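## Task

Scene 2: the right gripper starts holding a hanger. Pass it so that only the left gripper holds it, fingers closed on it firmly, with the hanger upright, up in the air above the table, away from the rail and not touching anything. The second hanger must stay on the rail, the rack must stay standing, and neither the rack nor that second hanger may be held at the end. Tipping the rack beyond a slight amount ends the scene at once as a failure, and a loose hold also fails.

## Robot and tools

Robot: two arms, left_arm and right_arm, each ending in a parallel two-finger gripper. The names are labels, not sides of a picture. There is a table with a clothes rack carrying two hangers; one hanger starts in a gripper. Occasionally a loose object gets a short push from outside.

Frame: one shared scene frame, origin on the table top midway between the arms, +z up, +x out over the table, left_arm on the +y side. Positions are in metres, orientations are quaternions written w first (qw, qx, qy, qz). In a gripper's own axes, the fingers point along +z and close along y. The reported end_effector_position is the spot between the finger pads, just under 1 cm behind the tips; reported hand positions can be somewhat wrong, more so when reaching far.

Row layout (used by every moving call): 16 numbers, always for both arms even if one stays still: left x, y, z, qw, qx, qy, qz, opening, then right x, y, z, qw, qx, qy, qz, opening. x, y, z and the quaternion are an absolute target pose in the scene frame, not an offset. Opening runs from -1 (closed) to +1 (fully open, 0.087 m).

execute_actions(actions): a list of up to 15 actions run in sequence. Each action is a list of up to 15 rows, one row per control step of 1/30 s; if fewer than 15 rows are given, the last row repeats to fill the action. An empty list only reports state and images. Checks: any target more than 0.6 m from that gripper's current position along any of its own axes makes the action refused for both arms; a malformed action, or a first action failing that check against the latest reported state, rejects the whole call with no motion. Every control step the commanded pose is also clipped to at most 70 mm and 16 degrees from the measured pose, so a distant target needs several actions, and after an action the arm goes only as far as its last clipped pose. To hold an orientation, repeat the same quaternion you chose, not the slightly drifted one read back.

move(target, speed, blocking): target is one 16-number row of absolute poses plus openings. Each gripper travels a straight line to its pose; both finish together, over 0.5 to 10 s (cut off at 10 s). speed is top path speed in m/s, 0.002 to 0.5, default 0.25; rotation is capped at twice that in rad/s. Openings are applied at the start. Paths do not avoid obstacles or the other arm, and grippers can lag, wander and overshoot speed, especially near full arm extension. Faster contact and targets placed deeper past a contact push harder. With blocking=false the result comes after 0.5 s while motion continues; until a result shows the move ended, use wait or stop before sending other motion. The result adds a move: line with the ending (done, off_target, moving, held, fault), active limits (paced = pose was clipped; held = a check blocked some steps, after which the arm may jump fast) and each gripper's distance from its pose.

wait(seconds): 0 to 10; arms keep their last command, a running move continues and the wait returns when it ends. stop(): brakes a running move (needs stopping distance; fingers keep moving). zoom_image(camera, region): enlarges a region [x0, y0, x1, y1] in pixels, top-left origin, at most 504 by 504, of cam_high, cam_low, cam_left_wrist or cam_right_wrist. finished_scene(scene): ends scene 1 or 2 irreversibly after the last command is held and reports success; the next scene's task comes with it. Answering without a tool call ends everything.

Results: a state line per arm with position and quaternion, Hand target lines (the pose the controller now steers to), grip_measured (measured finger opening on the command scale; the last Joint positions value is the opening in metres), step readings for execute_actions with HELD marking blocked steps, pose unreachable lines when the clearance check altered a command, FAULT and MOTOR HOT lines, and four 504x504 images in order cam_high, cam_low, cam_left_wrist, cam_right_wrist. Calibration data for the cameras is supplied and may be slightly off.

Practical notes: joint friction can leave a gripper up to about 31 mm short, and tiny commands may not move it. To grip, keep commanding an opening roughly 0.02 below grip_measured; closing fast squeezes harder. Finger force is about 20 N per pad. For a handover, open the receiving gripper, bring it to the hanger near but not into the holding gripper, close it, confirm with grip_measured, then open the original gripper and pull it clear. For an arm meant to stay still, resend the exact pose from the last result each call. Avoid arm-to-arm collisions, knocking the rack or other hanger, dropping the hanger, or pushing anything off the table. Carrying a load warms motors: warning from 75 °C, a 10 s stop at 90 °C, and at 100 °C the arm goes limp and falls.

Each tool is called after "Call:" in YAML: its name, and indented under it one key for each argument.

## Session

Call:
execute_actions:
  actions: []

Scene clock: 0.00 s.
left_arm: end_effector_position=(+0.3663, +0.4264, +0.3603) grip_measured=+1.000 end_effector_quat_wxyz=(+0.706, -0.082, +0.699, +0.074) | right_arm: end_effector_position=(+0.2730, +0.0077, +0.3737) grip_measured=-0.835 end_effector_quat_wxyz=(+0.663, -0.129, +0.729, +0.107)
Joint positions: left_arm=[ 0.009  1.034  1.032  0.011 -0.011 -0.013  0.087] | right_arm=[ 1.18   1.415  1.447 -0.163  0.741  0.075  0.007]
Joint velocities: left_arm=[-0.007 -0.012  0.007 -0.037 -0.007 -0.022  0.   ] | right_arm=[ 0.012 -0.007 -0.017  0.037  0.066  0.022 -0.   ]
Motor temperatures (°C, as the motors report them): left_arm=[23 30 28 33 25 25] | right_arm=[27 24 29 30 24 23]
Hand target (left_arm): +0.366, +0.426, +0.360; +0.706, -0.082, +0.699, +0.074
Hand target (right_arm): +0.273, +0.008, +0.375; +0.664, -0.127, +0.728, +0.108
camera_calibration (this result's frames):
cam_left_wrist: T_world_to_cam=[[0.240098, -0.970541, 0.0200962, 0.319401], [-0.717711, -0.191414, -0.669516, 0.611878], [0.653639, 0.146326, -0.742526, 0.109857], [0, 0, 0, 1]] pos_world=[0.290657, 0.411039, 0.484815]
cam_right_wrist: T_world_to_cam=[[0.325492, -0.94552, 0.00687717, -0.0840833], [-0.779357, -0.272395, -0.564272, 0.440677], [0.535404, 0.178306, -0.82556, 0.301264], [0, 0, 0, 1]] pos_world=[0.209515, -0.0131814, 0.497952]

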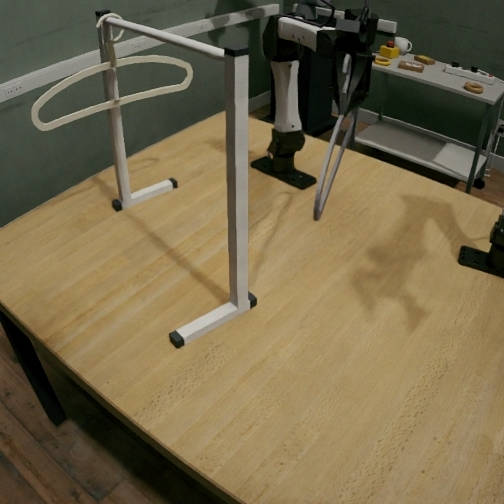

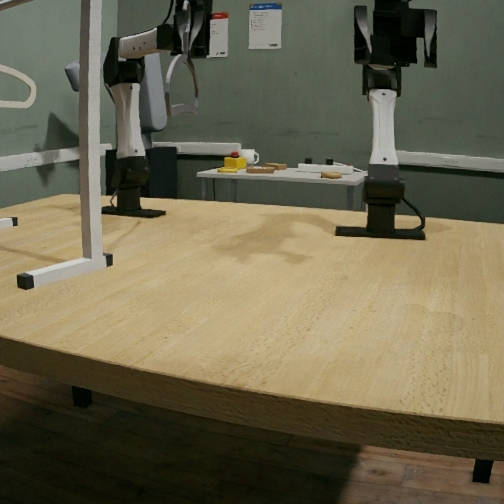

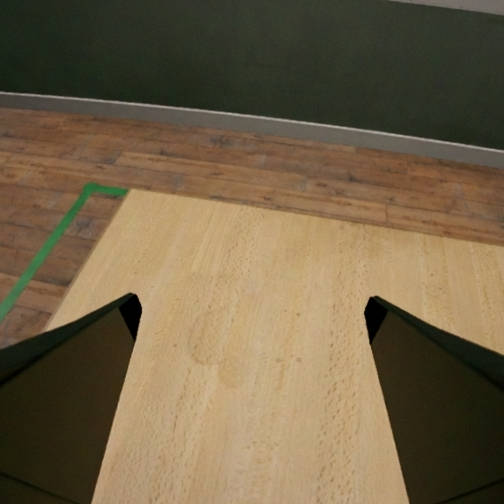

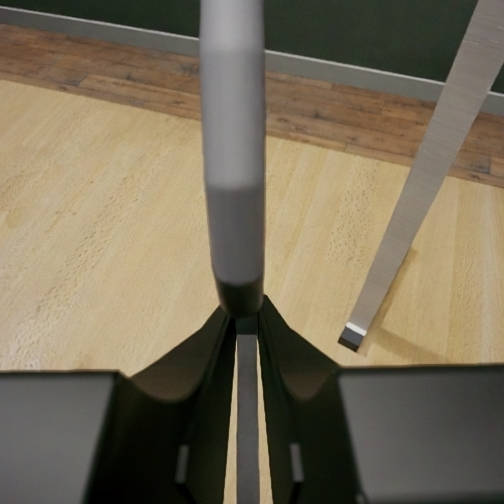

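Call:
move:
  target: [0.21,0.15,0.345,0.2478,-0.2931,0.6434,-0.6621,0.2, 0.25,0.04,0.38,0.635,-0.278,0.672,0.263,-0.87]
  speed: 0.35

Scene clock: 11.87 s.
left_arm: end_effector_position=(+0.2164, +0.1501, +0.3561) grip_measured=+0.200 end_effector_quat_wxyz=(+0.252, -0.289, +0.642, -0.664) | right_arm: end_effector_position=(+0.2502, +0.0448, +0.3696) grip_measured=-0.835 end_effector_quat_wxyz=(+0.623, -0.281, +0.683, +0.257)
Joint positions: left_arm=[-0.523  0.694  0.73  -0.026  0.463 -1.637  0.052] | right_arm=[ 1.079  1.351  1.363 -0.104  0.198  0.019  0.007]
Joint velocities: left_arm=[-0.027 -0.007 -0.007  0.066 -0.051 -0.007  0.   ] | right_arm=[ 0.002 -0.017  0.007 -0.007  0.051 -0.037 -0.001]
Motor temperatures (°C, as the motors report them): left_arm=[23 30 30 36 25 25] | right_arm=[27 25 31 34 24 23]
Hand target (left_arm): +0.215, +0.149, +0.344; +0.244, -0.297, +0.645, -0.660
Hand target (right_arm): +0.250, +0.040, +0.379; +0.635, -0.277, +0.671, +0.263
Off the commanded pose (left_arm): 0.013 m, 1 deg.
Off the commanded pose (right_arm): 0.011 m, 2 deg.
move: off_target (left_arm, right_arm)
camera_calibration (this result's frames):
cam_left_wrist: T_world_to_cam=[[0.057023, 0.0390208, 0.99761, -0.372673], [-0.99661, 0.0615749, 0.0545574, 0.213096], [-0.0592989, -0.997339, 0.0423997, 0.291487], [0, 0, 0, 1]] pos_world=[0.25091, 0.292132, 0.347797]
cam_right_wrist: T_world_to_cam=[[0.700224, -0.713873, -0.00844336, -0.14009], [-0.590355, -0.572336, -0.569134, 0.398659], [0.401457, 0.403506, -0.822201, 0.325634], [0, 0, 0, 1]] pos_world=[0.202717, -0.00323515, 0.493444]

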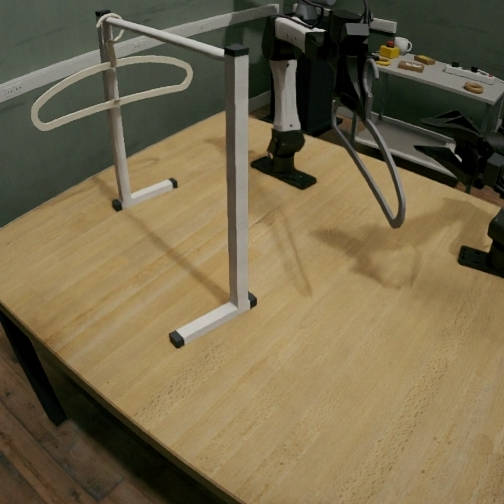

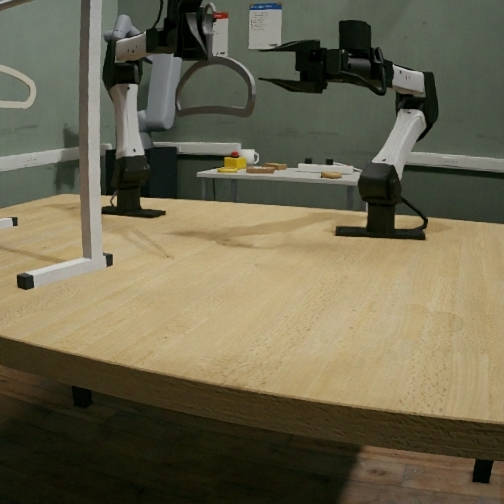

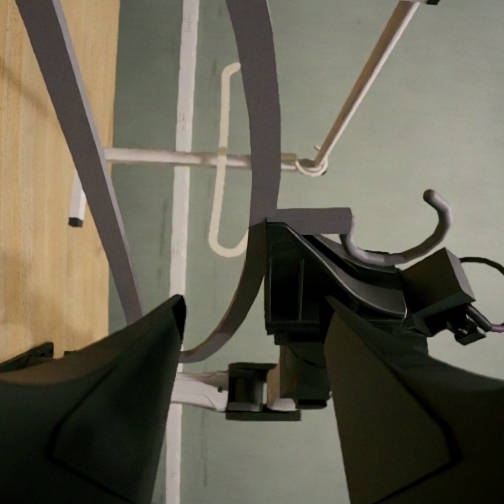

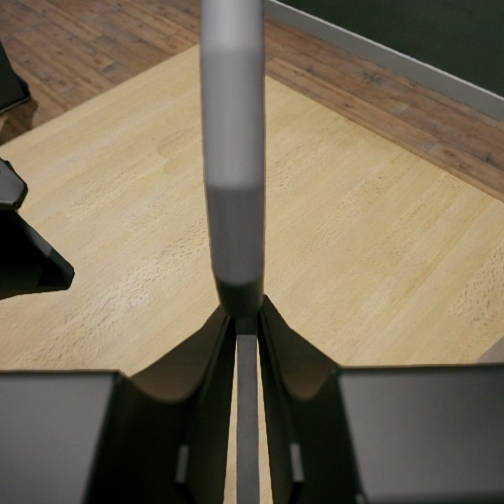

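Call:
move:
  target: [0.287,0.073,0.354,0.2478,-0.2931,0.6434,-0.6621,0.2, 0.25,0.04,0.38,0.635,-0.278,0.672,0.263,-0.87]
  speed: 0.12

Scene clock: 21.63 s.
left_arm: end_effector_position=(+0.2852, +0.0781, +0.3499) grip_measured=+0.200 end_effector_quat_wxyz=(+0.248, -0.294, +0.645, -0.660) | right_arm: end_effector_position=(+0.2500, +0.0445, +0.3682) grip_measured=-0.835 end_effector_quat_wxyz=(+0.622, -0.282, +0.685, +0.255)
Joint positions: left_arm=[-0.73   1.1    0.858  0.236  0.255 -1.639  0.052] | right_arm=[ 1.079  1.351  1.363 -0.11   0.198  0.018  0.007]
Joint velocities: left_arm=[ 0.002 -0.002 -0.002  0.051 -0.022  0.022 -0.   ] | right_arm=[-0.007 -0.007  0.017 -0.066 -0.022  0.037 -0.   ]
Motor temperatures (°C, as the motors report them): left_arm=[23 29 31 38 25 25] | right_arm=[27 26 32 36 24 23]
Hand target (left_arm): +0.287, +0.075, +0.355; +0.247, -0.294, +0.643, -0.663
Hand target (right_arm): +0.250, +0.040, +0.380; +0.635, -0.278, +0.672, +0.262
Off the commanded pose (left_arm): 0.007 m, 0 deg.
Off the commanded pose (right_arm): 0.013 m, 2 deg.
move: off_target (right_arm)
camera_calibration (this result's frames):
cam_left_wrist: T_world_to_cam=[[0.072995, 0.034316, 0.996742, -0.371518], [-0.995673, 0.0601318, 0.0708465, 0.280593], [-0.0575047, -0.9976, 0.0385568, 0.224919], [0, 0, 0, 1]] pos_world=[0.319432, 0.220255, 0.341757]
cam_right_wrist: T_world_to_cam=[[0.700526, -0.713597, -0.00656336, -0.140922], [-0.591618, -0.575589, -0.564522, 0.396336], [0.399063, 0.399345, -0.825392, 0.326665], [0, 0, 0, 1]] pos_world=[0.202839, -0.00288705, 0.492442]

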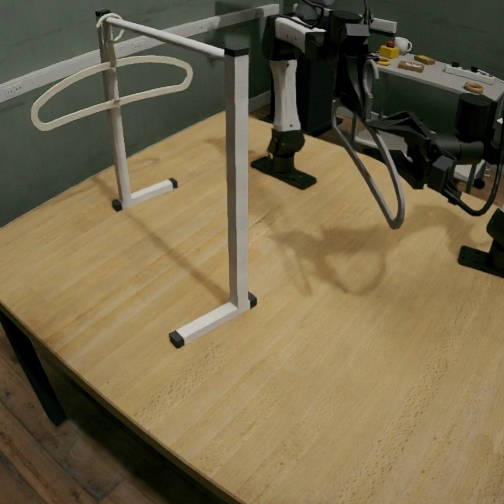

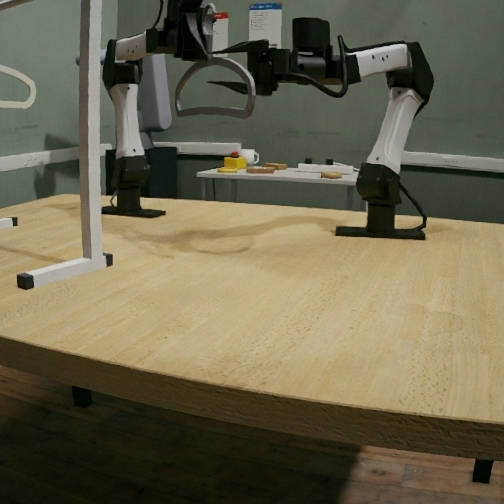

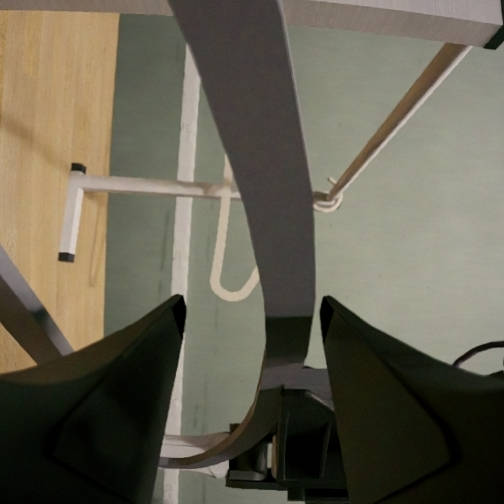

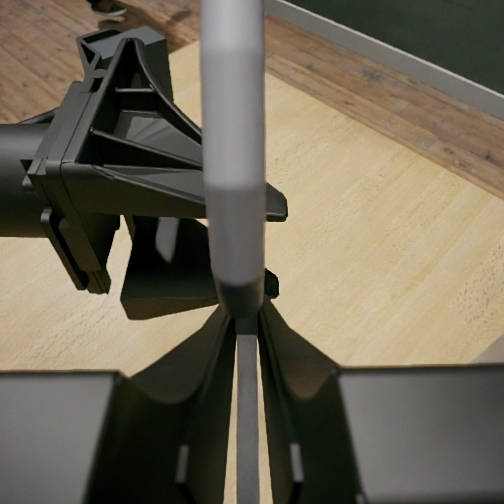

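Call:
move:
  target: [0.281,0.068,0.363,0.2478,-0.2931,0.6434,-0.6621,0.1, 0.25,0.04,0.38,0.635,-0.278,0.672,0.263,-0.87]
  speed: 0.05

Scene clock: 39.07 s.
left_arm: end_effector_position=(+0.2802, +0.0707, +0.3616) grip_measured=+0.100 end_effector_quat_wxyz=(+0.250, -0.290, +0.641, -0.665) | right_arm: end_effector_position=(+0.2500, +0.0445, +0.3681) grip_measured=-0.835 end_effector_quat_wxyz=(+0.622, -0.282, +0.685, +0.255)
Joint positions: left_arm=[-0.768  1.1    0.889  0.222  0.219 -1.639  0.048] | right_arm=[ 1.079  1.351  1.363 -0.111  0.198  0.018  0.007]
Joint velocities: left_arm=[-0.017 -0.007 -0.012 -0.066 -0.022 -0.051 -0.   ] | right_arm=[-0.012  0.002  0.007  0.037  0.037 -0.022 -0.   ]
Motor temperatures (°C, as the motors report them): left_arm=[23 29 36 39 25 25] | right_arm=[27 27 33 38 24 23]
Hand target (left_arm): +0.281, +0.068, +0.363; +0.248, -0.293, +0.643, -0.662
Hand target (right_arm): +0.250, +0.040, +0.380; +0.635, -0.278, +0.672, +0.262
Off the commanded pose (left_arm): 0.003 m, 1 deg.
Off the commanded pose (right_arm): 0.013 m, 2 deg.
move: off_target (right_arm)
camera_calibration (this result's frames):
cam_left_wrist: T_world_to_cam=[[0.0588537, 0.0429697, 0.997341, -0.379376], [-0.996438, 0.062971, 0.0560873, 0.280637], [-0.0603935, -0.99709, 0.0465227, 0.214673], [0, 0, 0, 1]] pos_world=[0.31493, 0.212678, 0.35264]
cam_right_wrist: T_world_to_cam=[[0.700553, -0.713574, -0.00610669, -0.141119], [-0.591566, -0.575942, -0.564217, 0.396154], [0.399093, 0.398876, -0.825604, 0.326694], [0, 0, 0, 1]] pos_world=[0.202831, -0.00284804, 0.492375]

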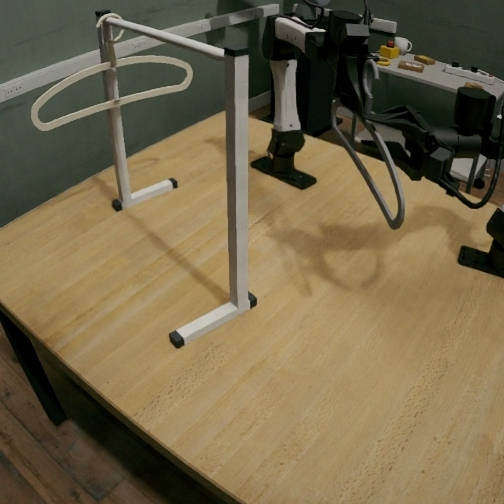

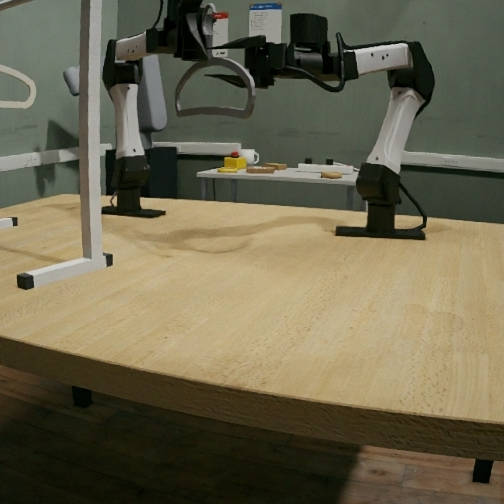

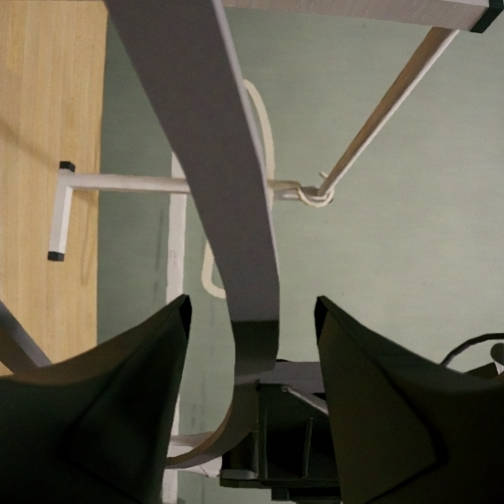

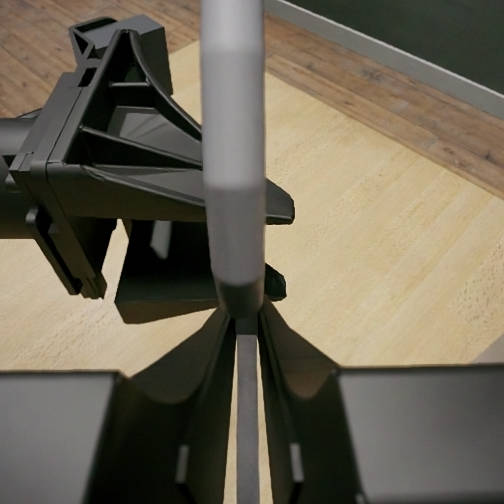

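The left fingers are centred on the bar, so I'm closing them now.

Call:
execute_actions:
  actions:
    - [[0.281,0.068,0.363,0.2478,-0.2931,0.6434,-0.6621,-0.55, 0.25,0.04,0.38,0.635,-0.278,0.672,0.263,-0.87]]
    - [[0.281,0.068,0.363,0.2478,-0.2931,0.6434,-0.6621,-0.58, 0.25,0.04,0.38,0.635,-0.278,0.672,0.263,-0.87],[0.281,0.068,0.363,0.2478,-0.2931,0.6434,-0.6621,-0.61, 0.25,0.04,0.38,0.635,-0.278,0.672,0.263,-0.87],[0.281,0.068,0.363,0.2478,-0.2931,0.6434,-0.6621,-0.64, 0.25,0.04,0.38,0.635,-0.278,0.672,0.263,-0.87],[0.281,0.068,0.363,0.2478,-0.2931,0.6434,-0.6621,-0.67, 0.25,0.04,0.38,0.635,-0.278,0.672,0.263,-0.87],[0.281,0.068,0.363,0.2478,-0.2931,0.6434,-0.6621,-0.70, 0.25,0.04,0.38,0.635,-0.278,0.672,0.263,-0.87],[0.281,0.068,0.363,0.2478,-0.2931,0.6434,-0.6621,-0.74, 0.25,0.04,0.38,0.635,-0.278,0.672,0.263,-0.87]]

Scene clock: 61.23 s.
left_arm: end_effector_position=(+0.2807, +0.0709, +0.3618) grip_measured=-0.670 end_effector_quat_wxyz=(+0.250, -0.293, +0.639, -0.666) | right_arm: end_effector_position=(+0.2498, +0.0443, +0.3673) grip_measured=-0.835 end_effector_quat_wxyz=(+0.621, -0.283, +0.686, +0.255)
Joint positions: left_arm=[-0.769  1.1    0.889  0.222  0.215 -1.643  0.014] | right_arm=[ 1.079  1.351  1.363 -0.114  0.197  0.018  0.007]
Joint velocities: left_arm=[ 0.002  0.012  0.007  0.022 -0.066 -0.007 -0.   ] | right_arm=[-0.002 -0.017 -0.007  0.007  0.022  0.007 -0.001]
Motor temperatures (°C, as the motors report them): left_arm=[23 30 40 40 25 25] | right_arm=[27 28 34 40 24 23]
Hand target (left_arm): +0.281, +0.068, +0.363; +0.248, -0.293, +0.643, -0.662
Hand target (right_arm): +0.250, +0.040, +0.380; +0.635, -0.278, +0.672, +0.262
Off the commanded pose (left_arm): 0.003 m, 1 deg.
Off the commanded pose (right_arm): 0.013 m, 3 deg.
Step readings (end_effector_position; steps 1 to 15: 1st action; 16 to 30: 2nd action):
0: left_arm (+0.2806, +0.0709, +0.3611) | right_arm (+0.2500, +0.0445, +0.3682)
1: left_arm (+0.2806, +0.0709, +0.3611) | right_arm (+0.2500, +0.0445, +0.3682)
2: left_arm (+0.2806, +0.0709, +0.3611) | right_arm (+0.2500, +0.0445, +0.3682)
4: left_arm (+0.2807, +0.0709, +0.3610) | right_arm (+0.2500, +0.0445, +0.3682)
8: left_arm (+0.2807, +0.0710, +0.3610) | right_arm (+0.2500, +0.0445, +0.3682)
15: left_arm (+0.2807, +0.0710, +0.3610) | right_arm (+0.2500, +0.0445, +0.3682)
16: left_arm (+0.2807, +0.0710, +0.3610) | right_arm (+0.2500, +0.0445, +0.3682)
17: left_arm (+0.2807, +0.0710, +0.3610) | right_arm (+0.2500, +0.0445, +0.3682)
19: left_arm (+0.2807, +0.0710, +0.3614) | right_arm (+0.2499, +0.0444, +0.3676)
23: left_arm (+0.2807, +0.0709, +0.3617) | right_arm (+0.2498, +0.0443, +0.3673)
30: end_effector_position above
camera_calibration (this result's frames):
cam_left_wrist: T_world_to_cam=[[0.0619371, 0.0464703, 0.996998, -0.380598], [-0.996481, 0.0594085, 0.059136, 0.280272], [-0.0564821, -0.997152, 0.0499864, 0.212574], [0, 0, 0, 1]] pos_world=[0.314865, 0.213004, 0.352256]
cam_right_wrist: T_world_to_cam=[[0.700813, -0.713323, -0.00552886, -0.141386], [-0.592323, -0.577581, -0.561742, 0.394927], [0.39751, 0.396951, -0.827294, 0.3273], [0, 0, 0, 1]] pos_world=[0.202905, -0.00267391, 0.491839]

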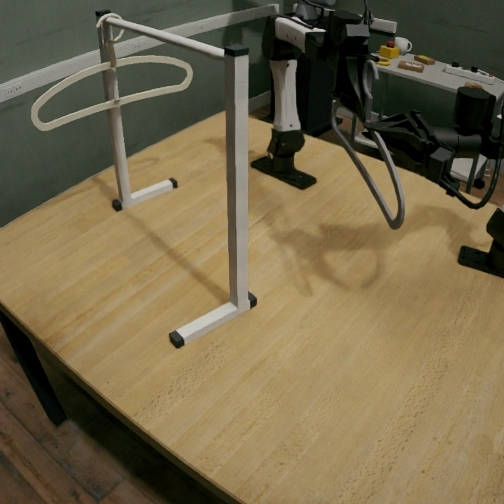

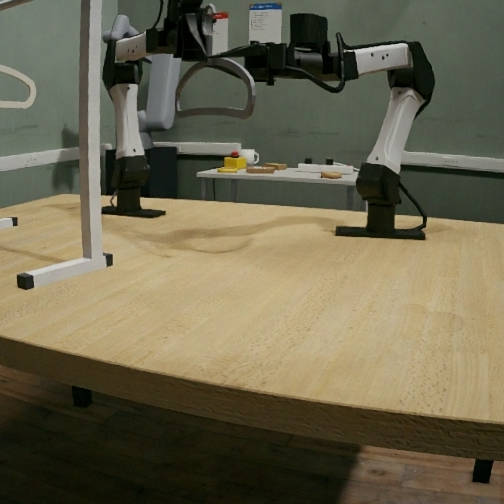

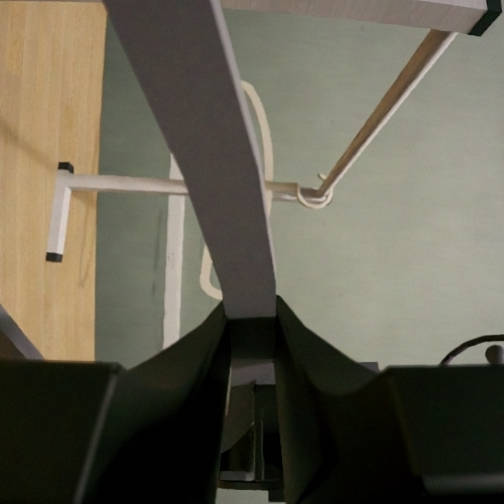

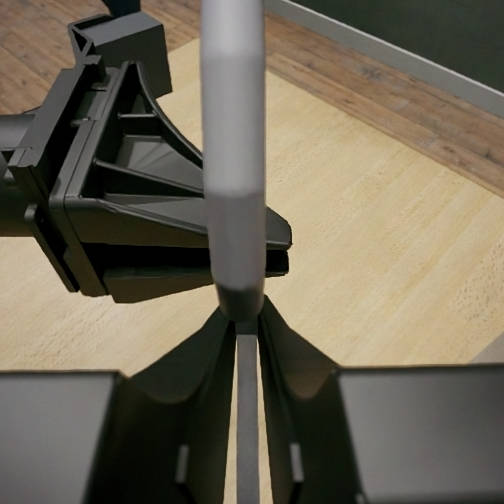

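Call:
execute_actions:
  actions:
    - [[0.281,0.068,0.363,0.2478,-0.2931,0.6434,-0.6621,-0.74, 0.25,0.04,0.38,0.635,-0.278,0.672,0.263,0.2]]

Call:
move:
  target: [0.31,0.19,0.345,0.259,-0.282,0.6485,-0.658,-0.74, 0.15,-0.03,0.42,0.635,-0.278,0.672,0.263,0.2]
  speed: 0.13

Scene clock: 70.37 s.
left_arm: end_effector_position=(+0.2808, +0.0709, +0.3558) grip_measured=-0.670 end_effector_quat_wxyz=(+0.247, -0.296, +0.647, -0.658) | right_arm: end_effector_position=(+0.2500, +0.0447, +0.3759) grip_measured=+0.200 end_effector_quat_wxyz=(+0.630, -0.277, +0.677, +0.261)
Joint positions: left_arm=[-0.769  1.1    0.889  0.198  0.215 -1.638  0.014] | right_arm=[ 1.079  1.346  1.363 -0.087  0.197  0.018  0.052]
Joint velocities: left_arm=[-0.002 -0.007 -0.007  0.007 -0.007 -0.022 -0.001] | right_arm=[ 0.012  0.007  0.007  0.022 -0.007  0.051 -0.   ]
Motor temperatures (°C, as the motors report them): left_arm=[23 30 42 40 25 25] | right_arm=[27 29 34 41 24 23]
Hand target (left_arm): +0.281, +0.068, +0.363; +0.248, -0.293, +0.644, -0.662
Hand target (right_arm): +0.250, +0.040, +0.380; +0.635, -0.278, +0.672, +0.263
Off the commanded pose (left_arm): 0.008 m, 1 deg.
Off the commanded pose (right_arm): 0.006 m, 1 deg.
Step readings (end_effector_position):
0: left_arm (+0.2807, +0.0709, +0.3618) | right_arm (+0.2498, +0.0443, +0.3673)
1: left_arm (+0.2807, +0.0709, +0.3616) | right_arm (+0.2499, +0.0444, +0.3677)
2: left_arm (+0.2808, +0.0709, +0.3605) | right_arm (+0.2501, +0.0447, +0.3688)
4: left_arm (+0.2808, +0.0709, +0.3584) | right_arm (+0.2500, +0.0446, +0.3717)
8: left_arm (+0.2808, +0.0709, +0.3567) | right_arm (+0.2499, +0.0445, +0.3750)
15: end_effector_position above
camera_calibration (this result's frames):
cam_left_wrist: T_world_to_cam=[[0.0781094, 0.0295373, 0.996507, -0.377858], [-0.995382, 0.0582634, 0.0762942, 0.274334], [-0.0558063, -0.997864, 0.0339518, 0.218393], [0, 0, 0, 1]] pos_world=[0.314769, 0.213104, 0.348193]
cam_right_wrist: T_world_to_cam=[[0.700967, -0.713094, -0.0119046, -0.138911], [-0.582183, -0.562481, -0.587093, 0.406385], [0.411957, 0.418464, -0.809432, 0.322889], [0, 0, 0, 1]] pos_world=[0.200946, -0.00558997, 0.498289]

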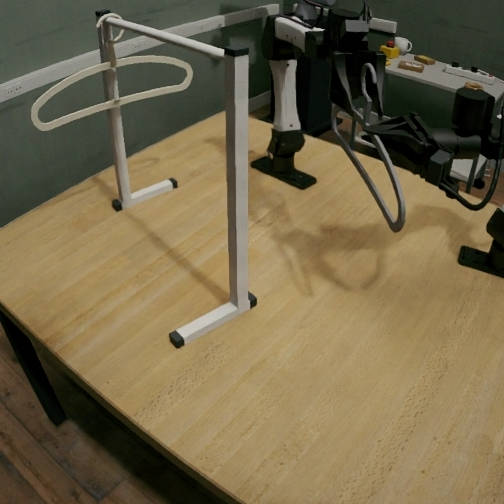

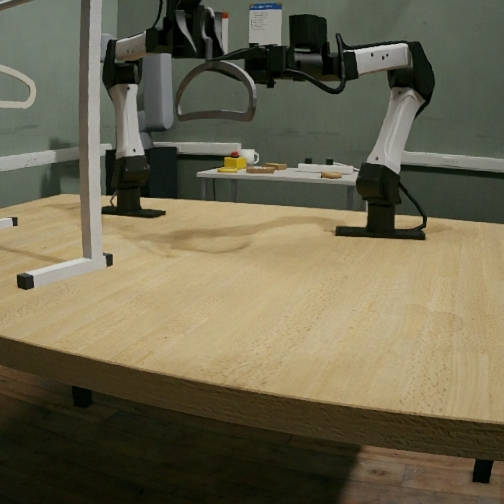

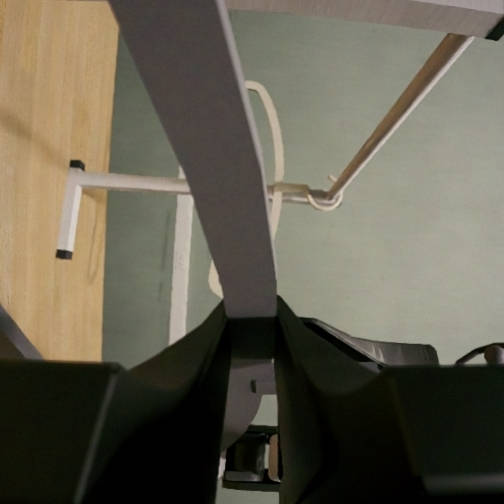

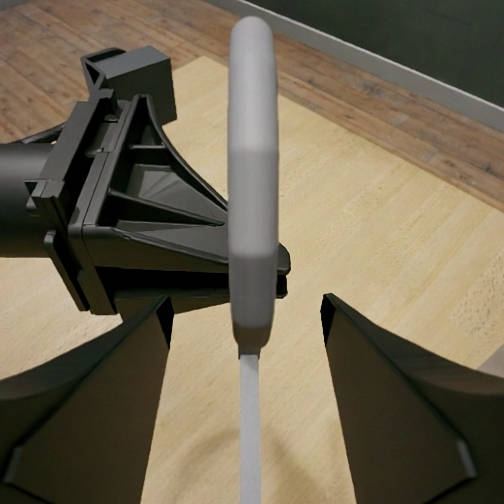

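Scene clock: 72.00 s.
left_arm: end_effector_position=(+0.3069, +0.1875, +0.3569) grip_measured=-0.670 end_effector_quat_wxyz=(+0.269, -0.273, +0.646, -0.659) | right_arm: end_effector_position=(+0.1510, -0.0246, +0.4217) grip_measured=+0.200 end_effector_quat_wxyz=(+0.637, -0.281, +0.668, +0.263)
Joint positions: left_arm=[-0.224  1.06   0.854  0.227  0.76  -1.597  0.014] | right_arm=[ 1.333  1.032  1.363 -0.387  0.443  0.018  0.052]
Joint velocities: left_arm=[-0.002 -0.007 -0.012  0.022  0.051 -0.051  0.   ] | right_arm=[ 0.007 -0.002  0.017 -0.007  0.066 -0.051 -0.   ]
Motor temperatures (°C, as the motors report them): left_arm=[23 30 41 40 25 25] | right_arm=[27 29 34 41 24 23]
Hand target (left_arm): +0.308, +0.189, +0.345; +0.260, -0.281, +0.650, -0.657
Hand target (right_arm): +0.149, -0.028, +0.421; +0.636, -0.279, +0.670, +0.261
Off the commanded pose (left_arm): 0.013 m, 2 deg.
Off the commanded pose (right_arm): 0.006 m, 1 deg.
move: off_target (left_arm)
camera_calibration (this result's frames):
cam_left_wrist: T_world_to_cam=[[0.0185443, 0.00830418, 0.999794, -0.363292], [-0.998173, 0.0576682, 0.0180353, 0.315207], [-0.0575066, -0.998301, 0.00935842, 0.345617], [0, 0, 0, 1]] pos_world=[0.341244, 0.329869, 0.354298]
cam_right_wrist: T_world_to_cam=[[0.707407, -0.706804, -0.00179699, -0.123384], [-0.565104, -0.564056, -0.602078, 0.340375], [0.424538, 0.42693, -0.798435, 0.4234], [0, 0, 0, 1]] pos_world=[0.0998803, -0.0759799, 0.542768]

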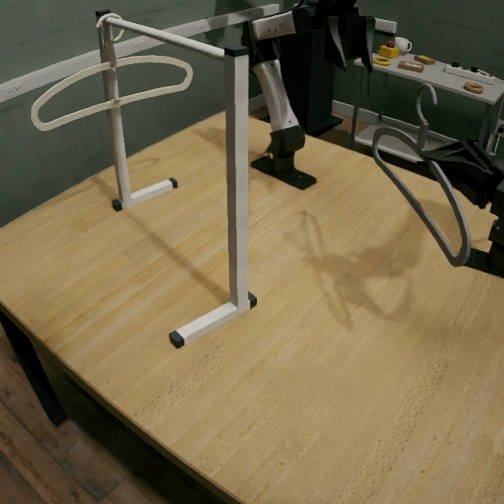

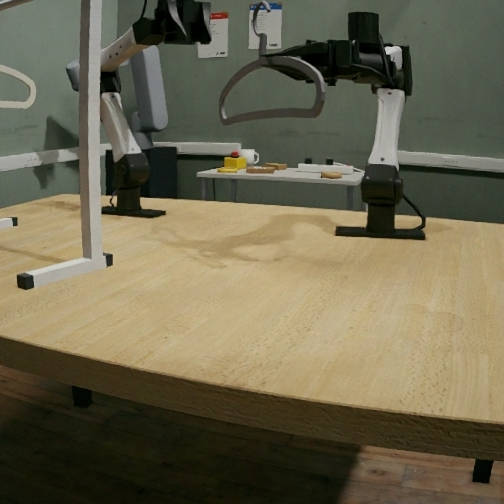

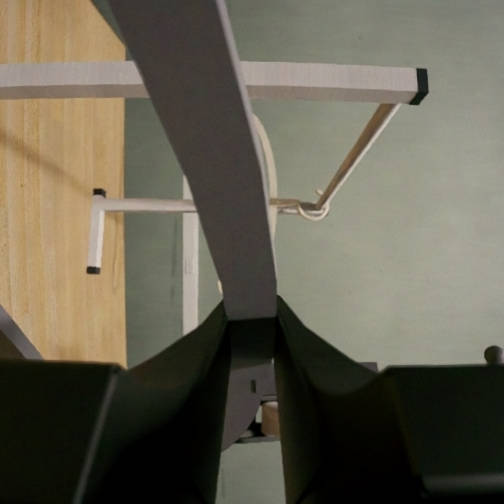

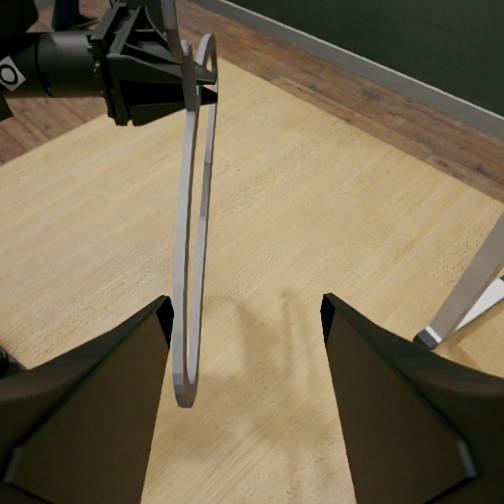

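Call:
finished_scene:
  scene: 2

The scene is finished: the task was done.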